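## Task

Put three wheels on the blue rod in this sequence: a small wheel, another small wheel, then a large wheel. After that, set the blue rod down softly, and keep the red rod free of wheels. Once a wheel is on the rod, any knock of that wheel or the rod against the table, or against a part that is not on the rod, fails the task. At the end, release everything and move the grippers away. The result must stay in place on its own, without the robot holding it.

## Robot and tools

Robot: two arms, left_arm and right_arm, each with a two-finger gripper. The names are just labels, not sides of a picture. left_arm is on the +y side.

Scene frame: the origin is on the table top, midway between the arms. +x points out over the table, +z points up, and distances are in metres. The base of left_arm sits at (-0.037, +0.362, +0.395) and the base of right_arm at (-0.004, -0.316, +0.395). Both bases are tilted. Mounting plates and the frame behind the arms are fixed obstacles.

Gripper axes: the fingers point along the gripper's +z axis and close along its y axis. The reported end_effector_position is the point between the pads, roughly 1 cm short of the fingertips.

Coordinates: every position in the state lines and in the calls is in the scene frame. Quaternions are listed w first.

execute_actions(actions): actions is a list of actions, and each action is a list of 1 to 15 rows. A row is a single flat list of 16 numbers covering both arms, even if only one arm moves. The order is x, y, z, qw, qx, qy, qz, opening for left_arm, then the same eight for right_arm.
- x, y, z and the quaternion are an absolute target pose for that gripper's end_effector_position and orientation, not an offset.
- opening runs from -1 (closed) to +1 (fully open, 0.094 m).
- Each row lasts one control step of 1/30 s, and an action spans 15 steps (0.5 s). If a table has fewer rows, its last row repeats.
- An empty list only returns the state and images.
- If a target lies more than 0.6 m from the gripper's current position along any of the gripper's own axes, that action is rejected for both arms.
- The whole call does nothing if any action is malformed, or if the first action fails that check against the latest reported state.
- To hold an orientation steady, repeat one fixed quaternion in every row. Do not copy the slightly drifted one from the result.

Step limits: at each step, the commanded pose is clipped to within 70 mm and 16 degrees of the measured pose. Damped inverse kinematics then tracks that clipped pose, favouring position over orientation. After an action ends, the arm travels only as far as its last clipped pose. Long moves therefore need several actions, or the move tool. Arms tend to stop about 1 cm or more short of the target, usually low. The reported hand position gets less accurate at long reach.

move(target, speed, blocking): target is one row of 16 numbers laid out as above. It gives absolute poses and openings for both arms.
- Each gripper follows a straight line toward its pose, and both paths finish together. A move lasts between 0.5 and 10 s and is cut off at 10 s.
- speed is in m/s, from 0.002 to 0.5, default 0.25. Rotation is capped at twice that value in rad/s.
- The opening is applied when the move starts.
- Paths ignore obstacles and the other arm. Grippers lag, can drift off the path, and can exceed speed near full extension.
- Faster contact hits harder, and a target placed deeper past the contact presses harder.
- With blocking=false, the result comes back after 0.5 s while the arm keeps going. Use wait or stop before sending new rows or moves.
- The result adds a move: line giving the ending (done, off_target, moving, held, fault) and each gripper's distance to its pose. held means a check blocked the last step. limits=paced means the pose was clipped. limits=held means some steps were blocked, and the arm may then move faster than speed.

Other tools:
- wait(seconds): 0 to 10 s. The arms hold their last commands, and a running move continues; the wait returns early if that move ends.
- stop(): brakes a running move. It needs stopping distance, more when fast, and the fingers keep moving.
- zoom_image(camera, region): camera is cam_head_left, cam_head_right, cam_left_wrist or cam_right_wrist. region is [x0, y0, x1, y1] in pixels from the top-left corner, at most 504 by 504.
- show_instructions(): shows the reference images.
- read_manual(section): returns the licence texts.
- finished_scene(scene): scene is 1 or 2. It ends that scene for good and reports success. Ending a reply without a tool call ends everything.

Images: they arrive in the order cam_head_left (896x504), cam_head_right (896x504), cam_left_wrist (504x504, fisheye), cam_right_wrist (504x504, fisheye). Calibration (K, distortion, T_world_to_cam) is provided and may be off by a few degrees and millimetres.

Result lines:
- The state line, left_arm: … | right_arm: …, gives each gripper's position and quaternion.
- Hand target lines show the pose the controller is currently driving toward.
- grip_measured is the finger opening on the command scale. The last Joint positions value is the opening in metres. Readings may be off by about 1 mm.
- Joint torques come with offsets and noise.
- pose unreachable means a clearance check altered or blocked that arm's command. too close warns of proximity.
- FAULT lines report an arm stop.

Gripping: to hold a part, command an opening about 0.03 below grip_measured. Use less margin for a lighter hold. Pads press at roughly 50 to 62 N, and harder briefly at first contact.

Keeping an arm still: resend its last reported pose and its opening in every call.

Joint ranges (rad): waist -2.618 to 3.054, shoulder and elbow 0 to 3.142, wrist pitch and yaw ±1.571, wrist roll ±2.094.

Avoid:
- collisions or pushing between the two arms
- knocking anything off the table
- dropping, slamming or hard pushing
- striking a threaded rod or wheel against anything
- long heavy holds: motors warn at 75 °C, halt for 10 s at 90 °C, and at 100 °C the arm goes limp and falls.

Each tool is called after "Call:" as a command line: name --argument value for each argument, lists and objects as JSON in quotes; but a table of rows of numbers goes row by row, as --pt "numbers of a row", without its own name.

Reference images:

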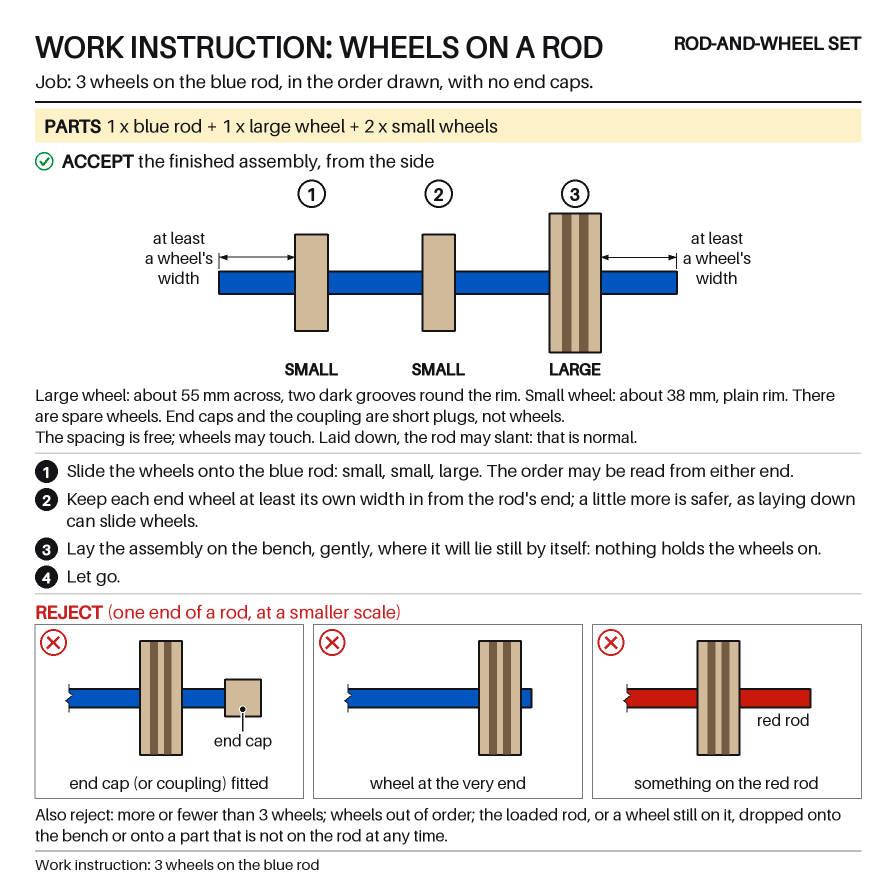

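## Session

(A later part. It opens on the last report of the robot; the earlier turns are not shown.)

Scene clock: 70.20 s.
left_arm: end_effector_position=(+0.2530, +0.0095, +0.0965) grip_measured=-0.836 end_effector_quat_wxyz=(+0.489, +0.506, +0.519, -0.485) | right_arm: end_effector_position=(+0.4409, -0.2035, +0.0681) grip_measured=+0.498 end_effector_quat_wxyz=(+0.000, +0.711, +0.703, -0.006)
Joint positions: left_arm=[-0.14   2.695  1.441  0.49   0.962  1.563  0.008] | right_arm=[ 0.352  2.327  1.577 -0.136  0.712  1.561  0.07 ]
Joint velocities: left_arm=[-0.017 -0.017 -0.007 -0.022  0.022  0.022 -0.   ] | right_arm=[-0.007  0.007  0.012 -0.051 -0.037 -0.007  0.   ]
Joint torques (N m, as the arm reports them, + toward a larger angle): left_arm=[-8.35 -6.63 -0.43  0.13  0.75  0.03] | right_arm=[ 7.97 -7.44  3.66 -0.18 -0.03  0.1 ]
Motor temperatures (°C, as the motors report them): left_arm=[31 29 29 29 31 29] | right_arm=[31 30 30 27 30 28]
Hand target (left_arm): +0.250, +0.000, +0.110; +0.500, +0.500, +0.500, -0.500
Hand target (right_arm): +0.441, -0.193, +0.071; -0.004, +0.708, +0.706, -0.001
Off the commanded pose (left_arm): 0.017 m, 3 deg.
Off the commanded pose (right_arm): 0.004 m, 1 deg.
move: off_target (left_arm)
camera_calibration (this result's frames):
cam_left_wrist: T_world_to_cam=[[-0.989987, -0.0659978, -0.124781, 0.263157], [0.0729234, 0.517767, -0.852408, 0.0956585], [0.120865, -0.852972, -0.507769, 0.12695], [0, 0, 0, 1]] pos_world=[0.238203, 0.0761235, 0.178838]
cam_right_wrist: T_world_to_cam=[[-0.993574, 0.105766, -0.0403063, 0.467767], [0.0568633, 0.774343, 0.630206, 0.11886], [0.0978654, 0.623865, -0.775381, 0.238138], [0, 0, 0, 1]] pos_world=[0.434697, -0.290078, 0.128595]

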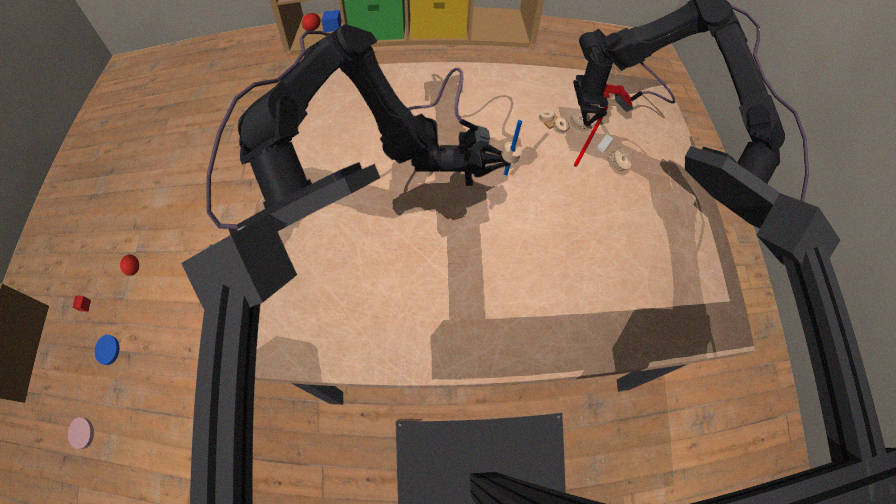

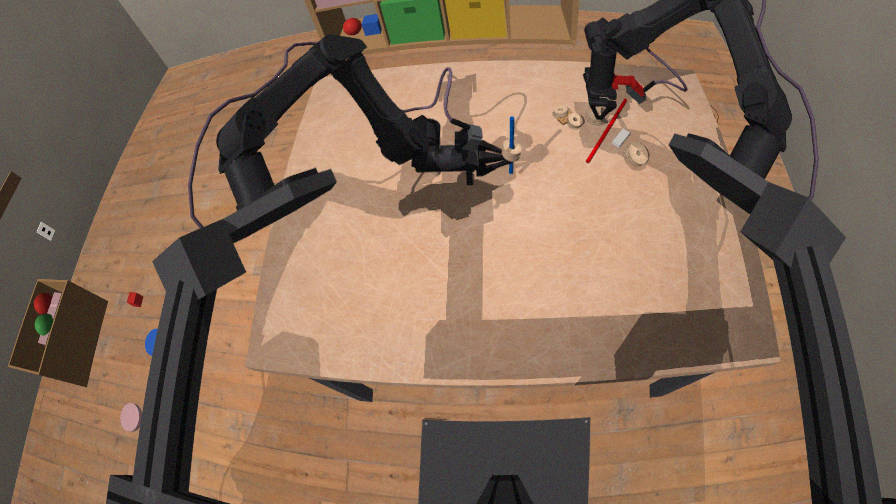

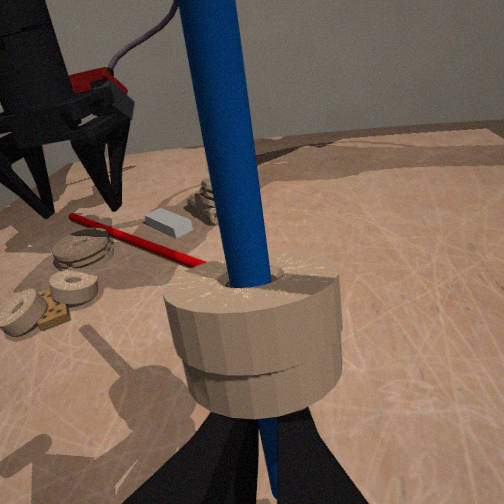

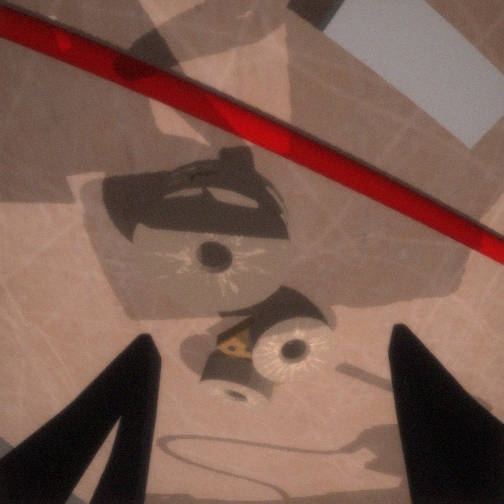

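Call:
move --target '[0.25,0.0,0.11,0.5,0.5,0.5,-0.5,-0.9, 0.461,-0.203,0.045,0,0.707,0.707,0,0.5]' --speed 0.1

Call:
move --target '[0.25,0.0,0.11,0.5,0.5,0.5,-0.5,-0.9, 0.461,-0.203,0.013,0,0.707,0.707,0,0.5]' --speed 0.05

Call:
move --target '[0.25,0.0,0.11,0.5,0.5,0.5,-0.5,-0.9, 0.461,-0.203,0.013,0,0.707,0.707,0,0.12]' --speed 0.05

Call:
move --target '[0.25,0.0,0.11,0.5,0.5,0.5,-0.5,-0.9, 0.33,-0.12,0.28,0,0.087,0.996,0,0.12]' --speed 0.3

Call:
move --target '[0.25,0.0,0.11,0.5,0.5,0.5,-0.5,-0.9, 0.238,0.022,0.255,0,0.087,0.996,0,0.12]' --speed 0.15

Scene clock: 71.30 s.
left_arm: end_effector_position=(+0.2533, +0.0103, +0.0957) grip_measured=-0.836 end_effector_quat_wxyz=(+0.489, +0.506, +0.520, -0.485) | right_arm: end_effector_position=(+0.4617, -0.2085, +0.0448) grip_measured=+0.498 end_effector_quat_wxyz=(+0.006, +0.714, +0.700, +0.000)
Joint positions: left_arm=[-0.138  2.695  1.441  0.49   0.962  1.563  0.008] | right_arm=[ 0.314  2.406  1.714 -0.149  0.686  1.518  0.07 ]
Joint velocities: left_arm=[ 0.012 -0.007  0.002  0.081  0.051 -0.007 -0.   ] | right_arm=[-0.017  0.012 -0.002  0.022 -0.037 -0.081 -0.   ]
Joint torques (N m, as the arm reports them, + toward a larger angle): left_arm=[-8.5  -6.6  -0.47  0.12  0.77  0.04] | right_arm=[ 7.47 -7.81  4.29 -0.18  0.    0.01]
Motor temperatures (°C, as the motors report them): left_arm=[31 29 29 29 31 29] | right_arm=[31 30 30 27 30 28]
Hand target (left_arm): +0.250, +0.000, +0.110; +0.500, +0.500, +0.500, -0.500
Hand target (right_arm): +0.461, -0.202, +0.045; +0.000, +0.707, +0.707, +0.000
Off the commanded pose (left_arm): 0.018 m, 3 deg.
Off the commanded pose (right_arm): 0.006 m, 1 deg.
move: off_target (left_arm)
camera_calibration (this result's frames):
cam_left_wrist: T_world_to_cam=[[-0.990005, -0.0671231, -0.124035, 0.26327], [0.0714907, 0.519261, -0.85162, 0.0947541], [0.12157, -0.851976, -0.509272, 0.127208], [0, 0, 0, 1]] pos_world=[0.238399, 0.0768472, 0.178132]
cam_right_wrist: T_world_to_cam=[[-0.991867, 0.114186, -0.0562346, 0.489732], [0.0532795, 0.773709, 0.631297, 0.13766], [0.115595, 0.623166, -0.7735, 0.212689], [0, 0, 0, 1]] pos_world=[0.453828, -0.29497, 0.105151]

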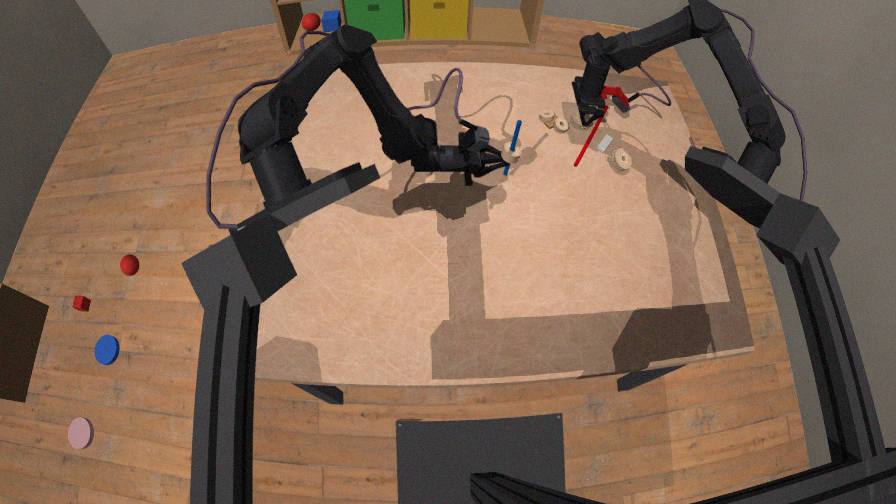

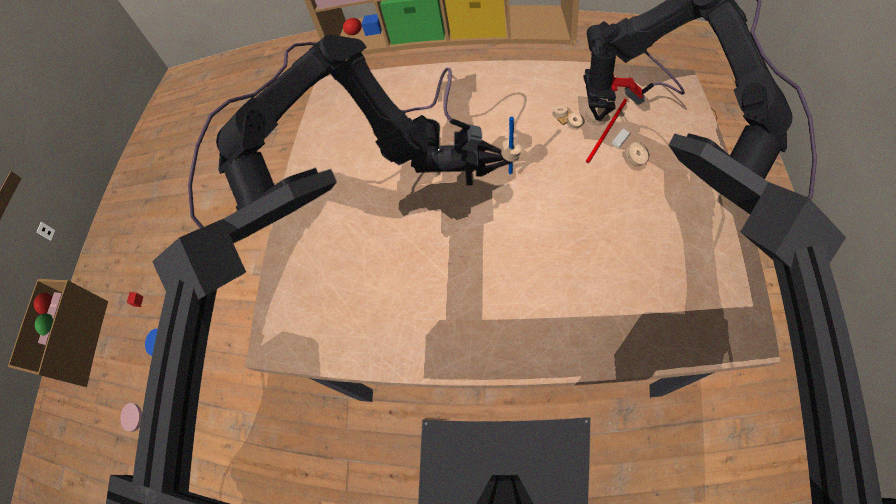

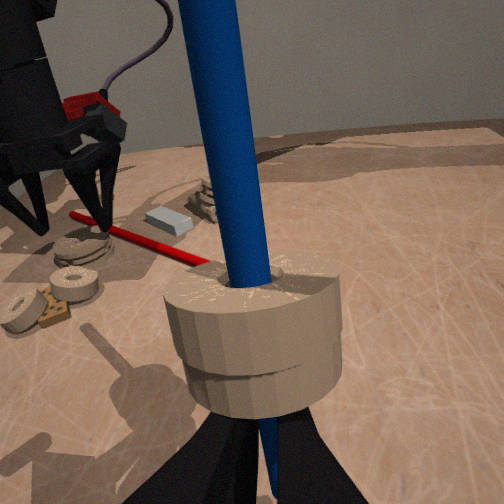

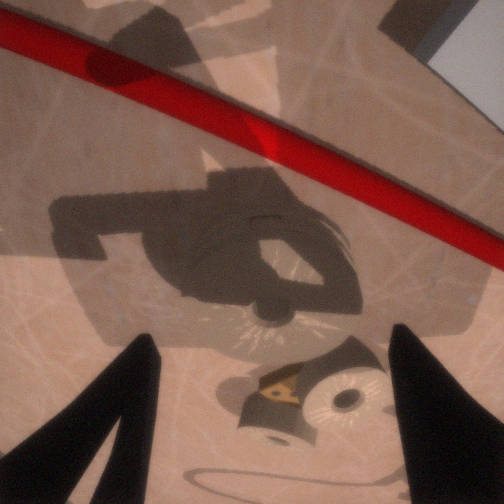

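Scene clock: 72.33 s.
left_arm: end_effector_position=(+0.2530, +0.0095, +0.0964) grip_measured=-0.836 end_effector_quat_wxyz=(+0.489, +0.506, +0.519, -0.485) | right_arm: end_effector_position=(+0.4583, -0.2076, +0.0145) grip_measured=+0.498 end_effector_quat_wxyz=(-0.001, +0.709, +0.705, -0.004)
Joint positions: left_arm=[-0.14   2.695  1.441  0.49   0.962  1.563  0.008] | right_arm=[ 0.277  2.497  1.806 -0.149  0.659  1.48   0.07 ]
Joint velocities: left_arm=[ 0.002 -0.012 -0.002 -0.051  0.022 -0.007 -0.001] | right_arm=[-0.002  0.002 -0.007  0.051  0.022  0.051  0.   ]
Joint torques (N m, as the arm reports them, + toward a larger angle): left_arm=[-8.39 -6.61 -0.42  0.12  0.78  0.04] | right_arm=[ 7.13 -7.79  4.32 -0.02 -0.01 -0.04]
Motor temperatures (°C, as the motors report them): left_arm=[31 29 29 29 31 29] | right_arm=[31 30 30 27 30 28]
Hand target (left_arm): +0.250, +0.000, +0.110; +0.500, +0.500, +0.500, -0.500
Hand target (right_arm): +0.461, -0.202, +0.013; -0.000, +0.707, +0.707, +0.000
Off the commanded pose (left_arm): 0.017 m, 3 deg.
Off the commanded pose (right_arm): 0.006 m, 1 deg.
move: off_target (left_arm)
camera_calibration (this result's frames):
cam_left_wrist: T_world_to_cam=[[-0.989988, -0.0659501, -0.124801, 0.263151], [0.0729183, 0.518092, -0.852211, 0.0955781], [0.120862, -0.852779, -0.508096, 0.126949], [0, 0, 0, 1]] pos_world=[0.238203, 0.0760956, 0.178796]
cam_right_wrist: T_world_to_cam=[[-0.99427, 0.0991531, -0.0399503, 0.482358], [0.0515762, 0.772298, 0.633163, 0.156775], [0.0936336, 0.627475, -0.772986, 0.200033], [0, 0, 0, 1]] pos_world=[0.452778, -0.29442, 0.0746292]

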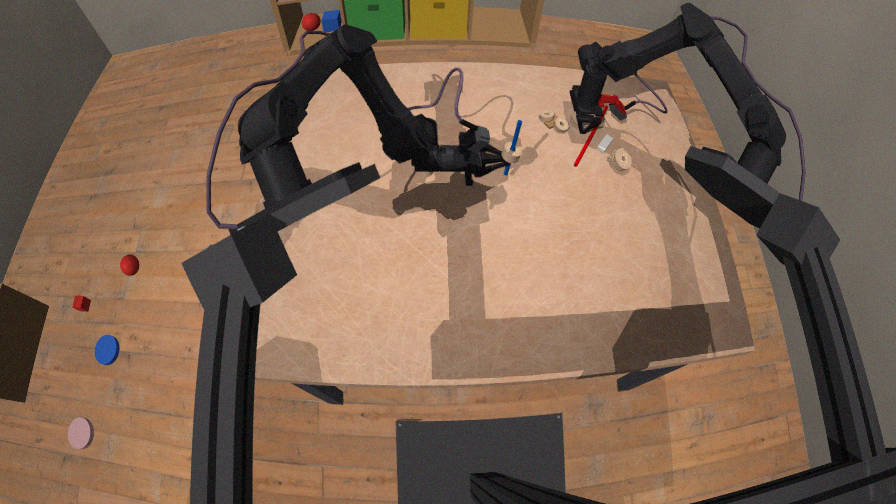

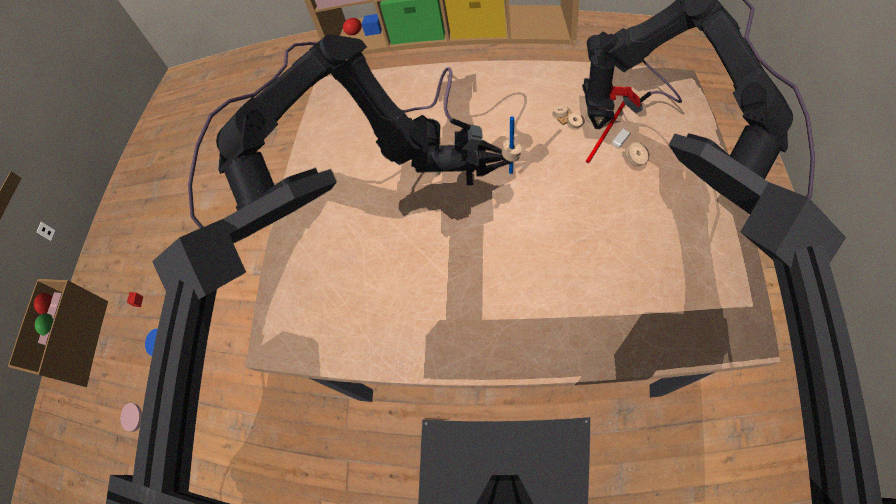

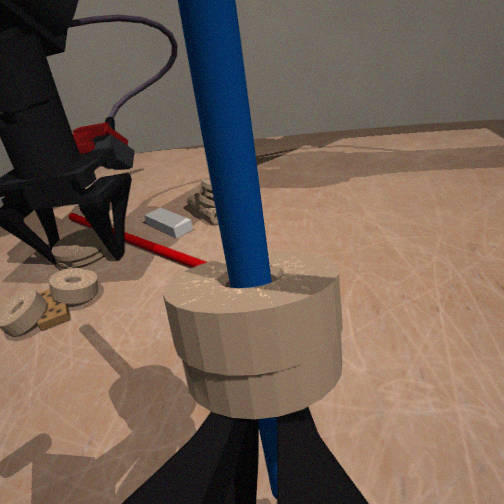

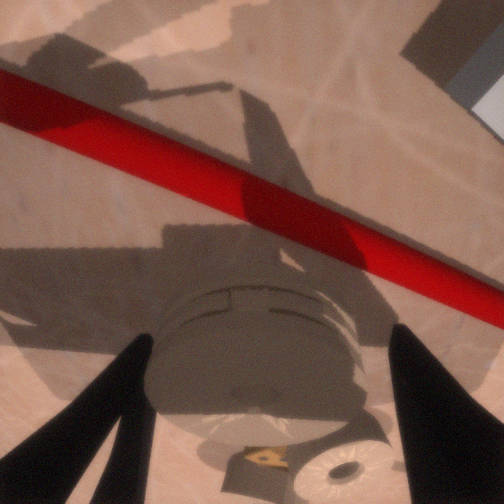

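Scene clock: 73.10 s.
left_arm: end_effector_position=(+0.2533, +0.0103, +0.0955) grip_measured=-0.836 end_effector_quat_wxyz=(+0.488, +0.506, +0.520, -0.484) | right_arm: end_effector_position=(+0.4583, -0.2079, +0.0142) grip_measured=+0.176 end_effector_quat_wxyz=(-0.001, +0.709, +0.705, -0.004)
Joint positions: left_arm=[-0.138  2.695  1.441  0.49   0.961  1.563  0.008] | right_arm=[ 0.276  2.497  1.806 -0.149  0.659  1.479  0.055]
Joint velocities: left_arm=[-0.017 -0.022  0.002 -0.081 -0.007 -0.037 -0.   ] | right_arm=[-0.007 -0.007 -0.027  0.022  0.007  0.037 -0.001]
Joint torques (N m, as the arm reports them, + toward a larger angle): left_arm=[-8.58 -6.61 -0.44  0.12  0.76  0.04] | right_arm=[ 7.5  -7.79  4.26 -0.05 -0.06 -0.07]
Motor temperatures (°C, as the motors report them): left_arm=[31 29 29 29 31 29] | right_arm=[31 30 30 27 30 28]
Hand target (left_arm): +0.250, +0.000, +0.110; +0.500, +0.500, +0.500, -0.500
Hand target (right_arm): +0.461, -0.203, +0.013; +0.000, +0.707, +0.707, -0.000
Off the commanded pose (left_arm): 0.018 m, 3 deg.
Off the commanded pose (right_arm): 0.006 m, 1 deg.
move: off_target (left_arm)
camera_calibration (this result's frames):
cam_left_wrist: T_world_to_cam=[[-0.990008, -0.0669798, -0.124092, 0.263249], [0.0714747, 0.520235, -0.851027, 0.0945124], [0.121559, -0.851393, -0.510249, 0.127203], [0, 0, 0, 1]] pos_world=[0.238401, 0.0767636, 0.178005]
cam_right_wrist: T_world_to_cam=[[-0.994353, 0.0984594, -0.0395992, 0.482175], [0.0512692, 0.77239, 0.633076, 0.157336], [0.0929183, 0.627471, -0.773076, 0.200391], [0, 0, 0, 1]] pos_world=[0.452766, -0.294739, 0.0744048]

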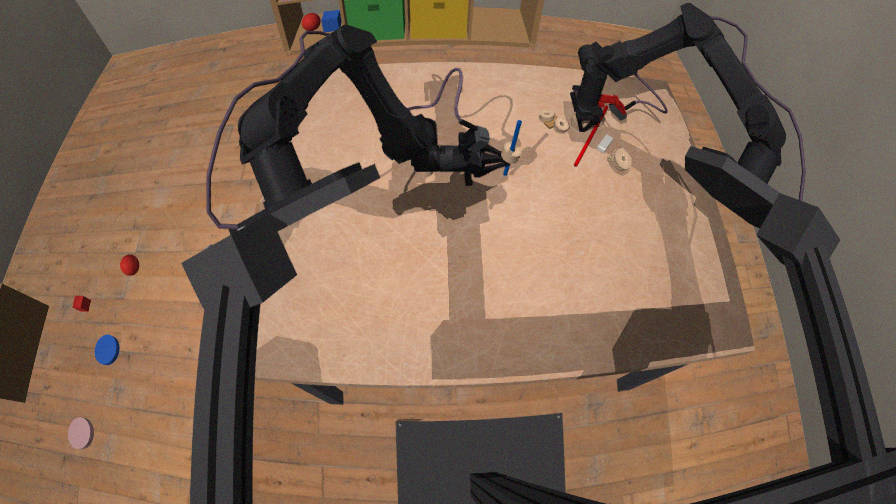

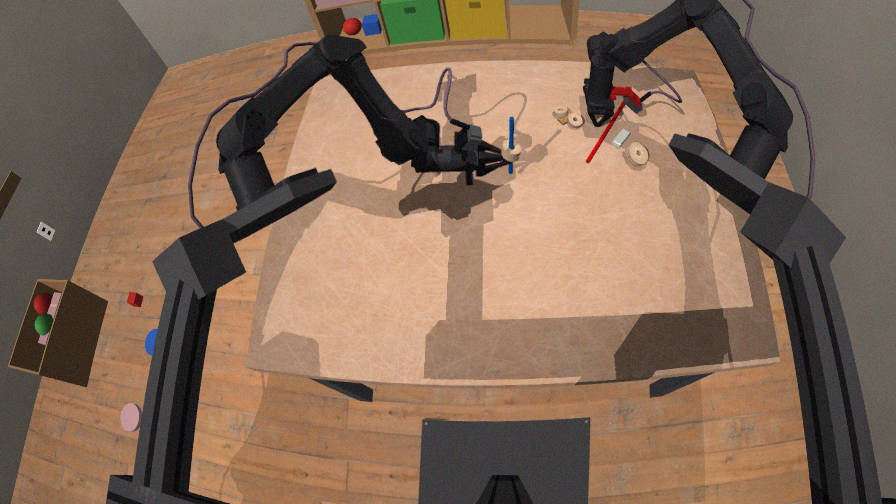

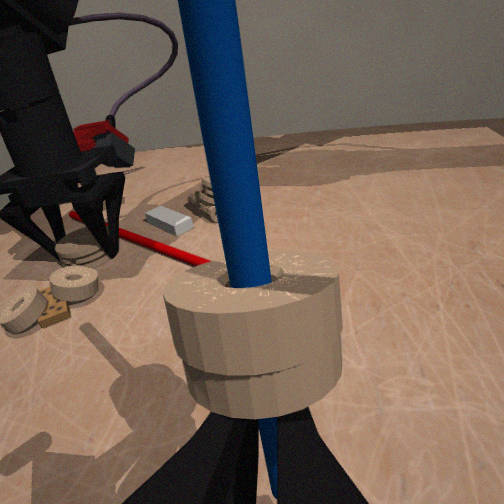

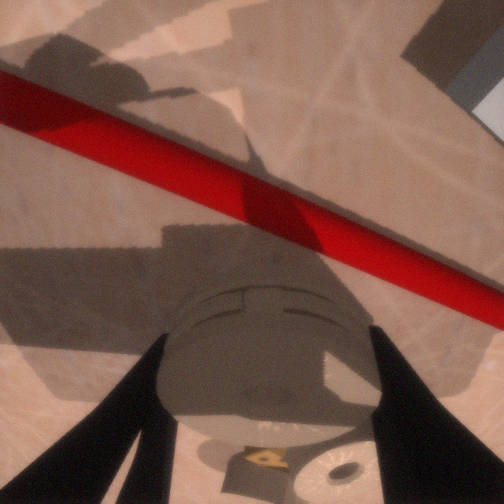

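Scene clock: 76.10 s.
left_arm: end_effector_position=(+0.2531, +0.0097, +0.0963) grip_measured=-0.836 end_effector_quat_wxyz=(+0.489, +0.506, +0.519, -0.485) | right_arm: end_effector_position=(+0.3225, -0.1262, +0.2686) grip_measured=+0.176 end_effector_quat_wxyz=(-0.009, +0.085, +0.996, -0.006)
Joint positions: left_arm=[-0.139  2.695  1.441  0.49   0.962  1.563  0.008] | right_arm=[ 0.897  2.064  1.22  -0.621  0.932  0.907  0.055]
Joint velocities: left_arm=[ 0.002  0.002 -0.002 -0.022 -0.037 -0.007 -0.001] | right_arm=[-0.002  0.007 -0.012 -0.066 -0.007  0.022 -0.001]
Joint torques (N m, as the arm reports them, + toward a larger angle): left_arm=[-8.4  -6.6  -0.42  0.12  0.75  0.04] | right_arm=[ 8.03 -6.58  4.36 -0.33  0.17  0.09]
Motor temperatures (°C, as the motors report them): left_arm=[31 29 29 29 31 29] | right_arm=[31 30 30 27 30 28]
Hand target (left_arm): +0.250, +0.000, +0.110; +0.500, +0.500, +0.500, -0.500
Hand target (right_arm): +0.329, -0.126, +0.279; +0.003, +0.086, +0.996, -0.002
Off the commanded pose (left_arm): 0.017 m, 3 deg.
Off the commanded pose (right_arm): 0.015 m, 1 deg.
move: off_target (left_arm, right_arm)
camera_calibration (this result's frames):
cam_left_wrist: T_world_to_cam=[[-0.989992, -0.0664205, -0.124513, 0.263201], [0.0724511, 0.51794, -0.852343, 0.0954376], [0.121103, -0.852834, -0.507944, 0.127037], [0, 0, 0, 1]] pos_world=[0.238268, 0.0763925, 0.178645]
cam_right_wrist: T_world_to_cam=[[-0.262259, -0.964449, -0.0325356, -0.0228866], [-0.739268, 0.179127, 0.649151, 0.115875], [-0.620244, 0.194298, -0.759964, 0.530148], [0, 0, 0, 1]] pos_world=[0.408482, -0.145836, 0.326929]

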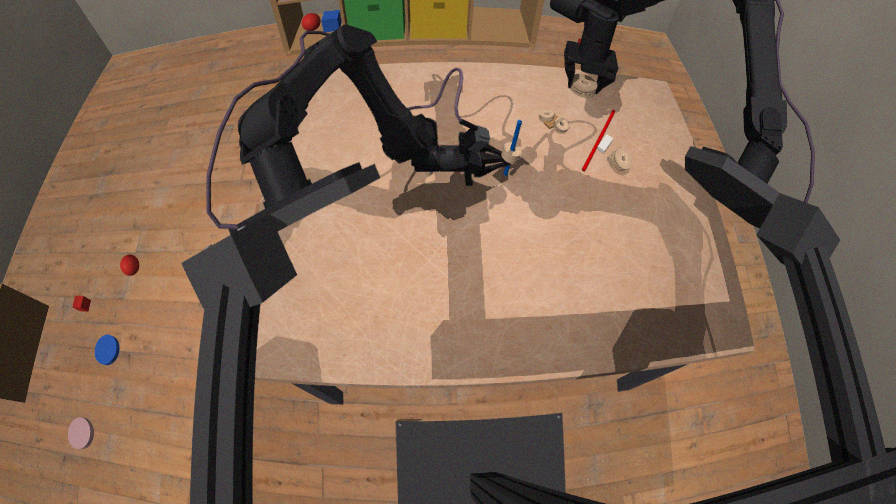

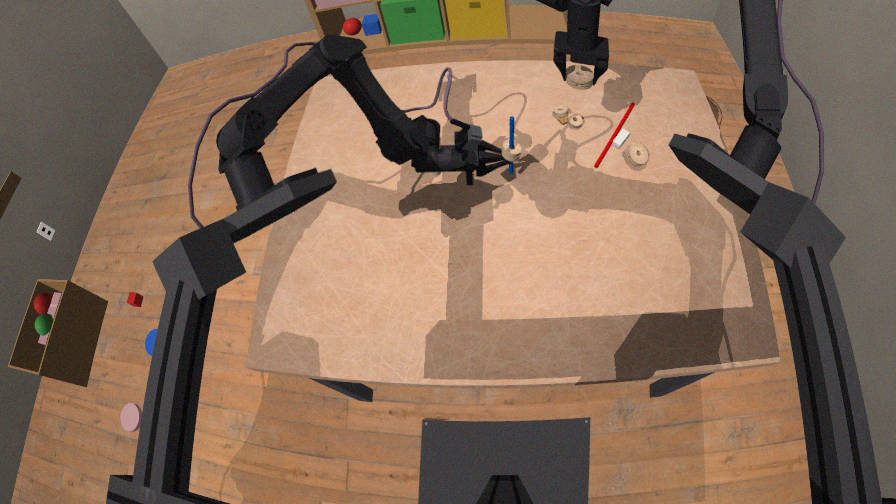

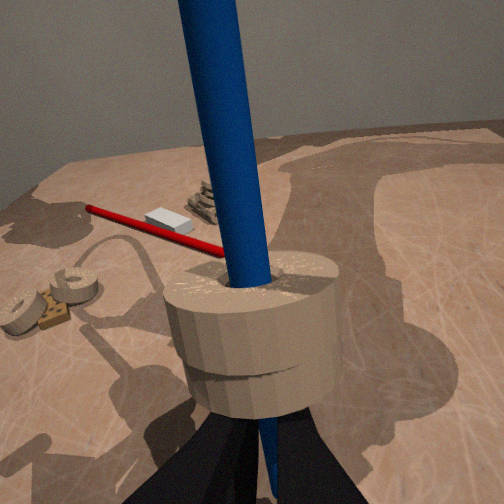

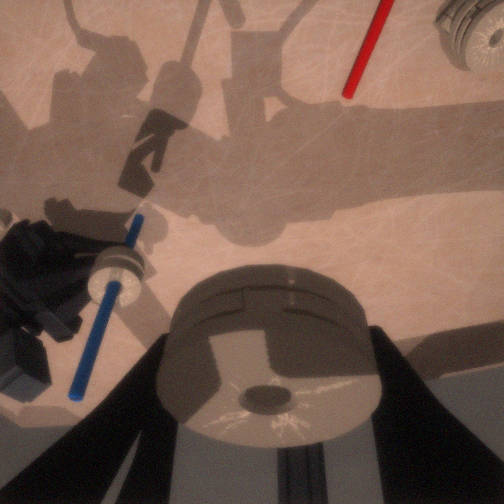

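Scene clock: 77.63 s.
left_arm: end_effector_position=(+0.2530, +0.0093, +0.0966) grip_measured=-0.836 end_effector_quat_wxyz=(+0.489, +0.506, +0.519, -0.485) | right_arm: end_effector_position=(+0.2362, +0.0134, +0.2451) grip_measured=+0.176 end_effector_quat_wxyz=(-0.006, +0.091, +0.996, -0.006)
Joint positions: left_arm=[-0.14   2.695  1.441  0.49   0.962  1.563  0.008] | right_arm=[ 1.086  2.62   1.568 -0.666  0.932  1.233  0.055]
Joint velocities: left_arm=[ 0.012 -0.017 -0.007 -0.037 -0.022  0.022 -0.001] | right_arm=[-0.002 -0.002  0.046 -0.066 -0.022  0.051  0.001]
Joint torques (N m, as the arm reports them, + toward a larger angle): left_arm=[-8.28 -6.64 -0.45  0.12  0.76  0.05] | right_arm=[10.24 -6.22  5.09 -0.36  0.03  0.08]
Motor temperatures (°C, as the motors report them): left_arm=[31 29 29 29 31 29] | right_arm=[32 30 30 27 30 28]
Hand target (left_arm): +0.250, +0.000, +0.110; +0.500, +0.500, +0.500, -0.500
Hand target (right_arm): +0.237, +0.020, +0.255; +0.001, +0.087, +0.996, +0.000
Off the commanded pose (left_arm): 0.017 m, 3 deg.
Off the commanded pose (right_arm): 0.013 m, 1 deg.
move: off_target (left_arm, right_arm)
camera_calibration (this result's frames):
cam_left_wrist: T_world_to_cam=[[-0.989984, -0.0657627, -0.124925, 0.263132], [0.073157, 0.517843, -0.852342, 0.0957288], [0.120744, -0.852945, -0.507845, 0.126905], [0, 0, 0, 1]] pos_world=[0.23817, 0.0759751, 0.178914]
cam_right_wrist: T_world_to_cam=[[-0.273174, -0.961391, -0.0332101, 0.091023], [-0.740203, 0.188024, 0.645559, 0.043295], [-0.614391, 0.200932, -0.762988, 0.430945], [0, 0, 0, 1]] pos_world=[0.321681, -0.00722247, 0.303879]

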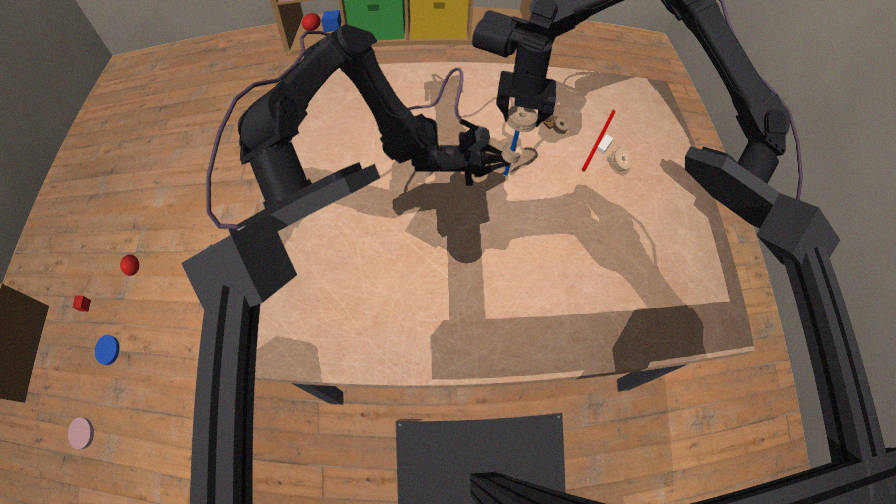

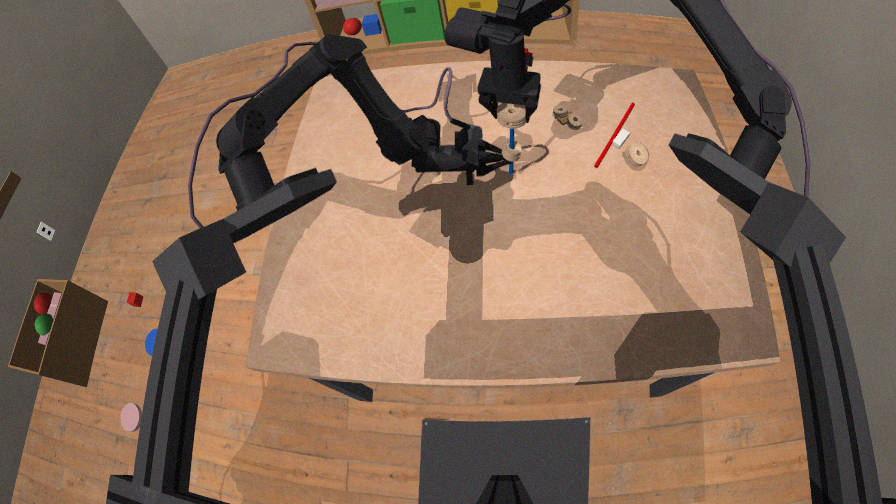

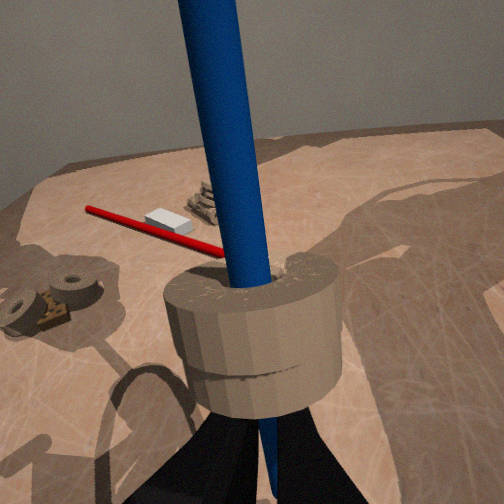

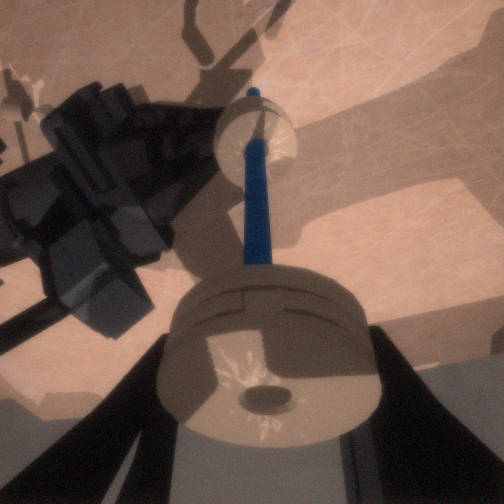

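Call:
move --target '[0.25,0.0,0.11,0.5,0.5,0.5,-0.5,-0.9, 0.237,0.021,0.218,0,0.087,0.996,0,0.12]' --speed 0.03

Scene clock: 79.13 s.
left_arm: end_effector_position=(+0.2533, +0.0114, +0.0875) grip_measured=-0.836 end_effector_quat_wxyz=(+0.477, +0.517, +0.531, -0.473) | right_arm: end_effector_position=(+0.2432, +0.0189, +0.2253) grip_measured=+0.176 end_effector_quat_wxyz=(-0.004, +0.090, +0.996, +0.002)
Joint positions: left_arm=[-0.137  2.695  1.441  0.49   0.918  1.564  0.008] | right_arm=[ 1.043  2.643  1.57  -0.561  0.935  1.137  0.055]
Joint velocities: left_arm=[ 0.007 -0.007 -0.002  0.037 -0.007  0.007 -0.001] | right_arm=[-0.022  0.002 -0.022  0.037 -0.007  0.007 -0.001]
Joint torques (N m, as the arm reports them, + toward a larger angle): left_arm=[-8.46 -6.58 -0.37  0.12  1.09  0.05] | right_arm=[ 8.66 -5.31  2.72  0.2   0.07 -0.01]
Motor temperatures (°C, as the motors report them): left_arm=[31 29 29 29 31 29] | right_arm=[32 30 30 27 30 28]
Hand target (left_arm): +0.250, +0.001, +0.109; +0.499, +0.500, +0.501, -0.500
Hand target (right_arm): +0.237, +0.021, +0.218; -0.000, +0.087, +0.996, -0.001
Off the commanded pose (left_arm): 0.025 m, 6 deg.
Off the commanded pose (right_arm): 0.010 m, 1 deg.
move: off_target (left_arm)
camera_calibration (this result's frames):
cam_left_wrist: T_world_to_cam=[[-0.990023, -0.0621206, -0.126471, 0.262572], [0.0708291, 0.556518, -0.827811, 0.0849443], [0.121807, -0.82851, -0.546566, 0.126859], [0, 0, 0, 1]] pos_world=[0.238484, 0.0741417, 0.172862]
cam_right_wrist: T_world_to_cam=[[-0.27004, -0.961634, -0.0483667, 0.100254], [-0.745024, 0.176864, 0.643162, 0.062136], [-0.609932, 0.209714, -0.764201, 0.418027], [0, 0, 0, 1]] pos_world=[0.328334, -0.00224852, 0.284342]

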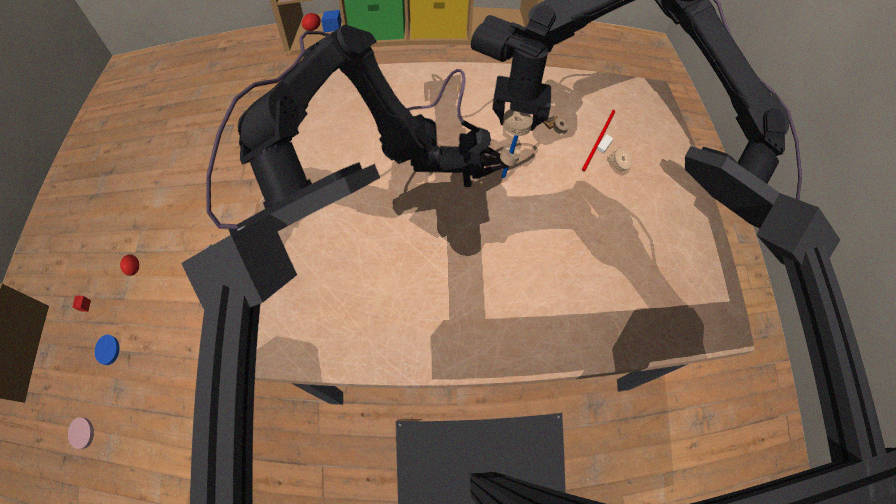

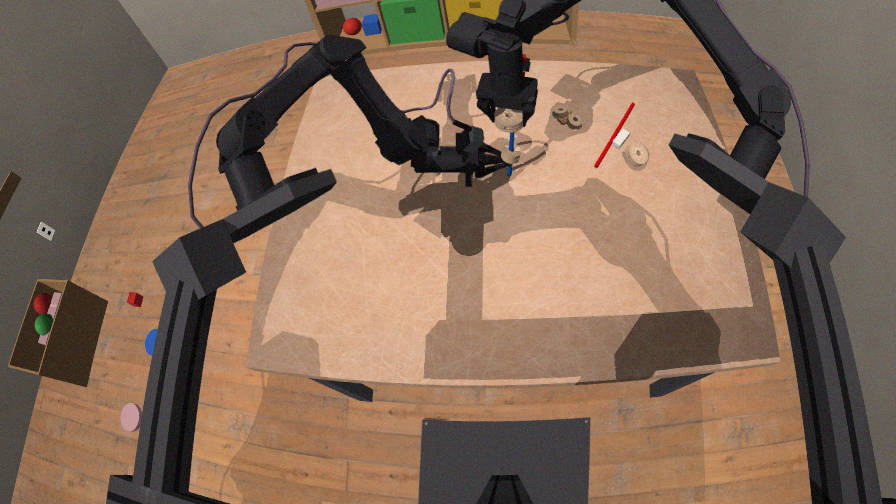

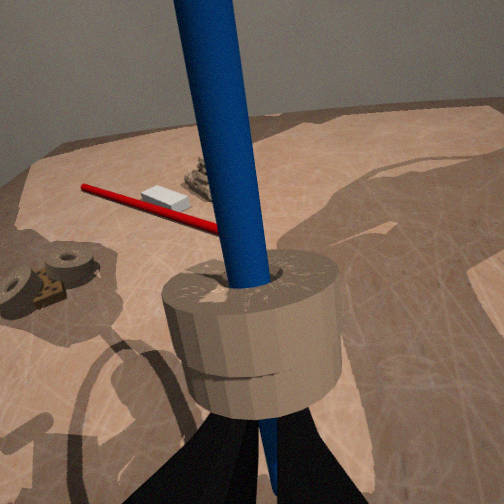

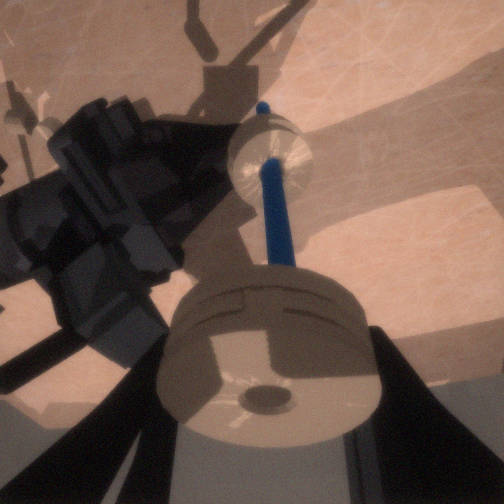

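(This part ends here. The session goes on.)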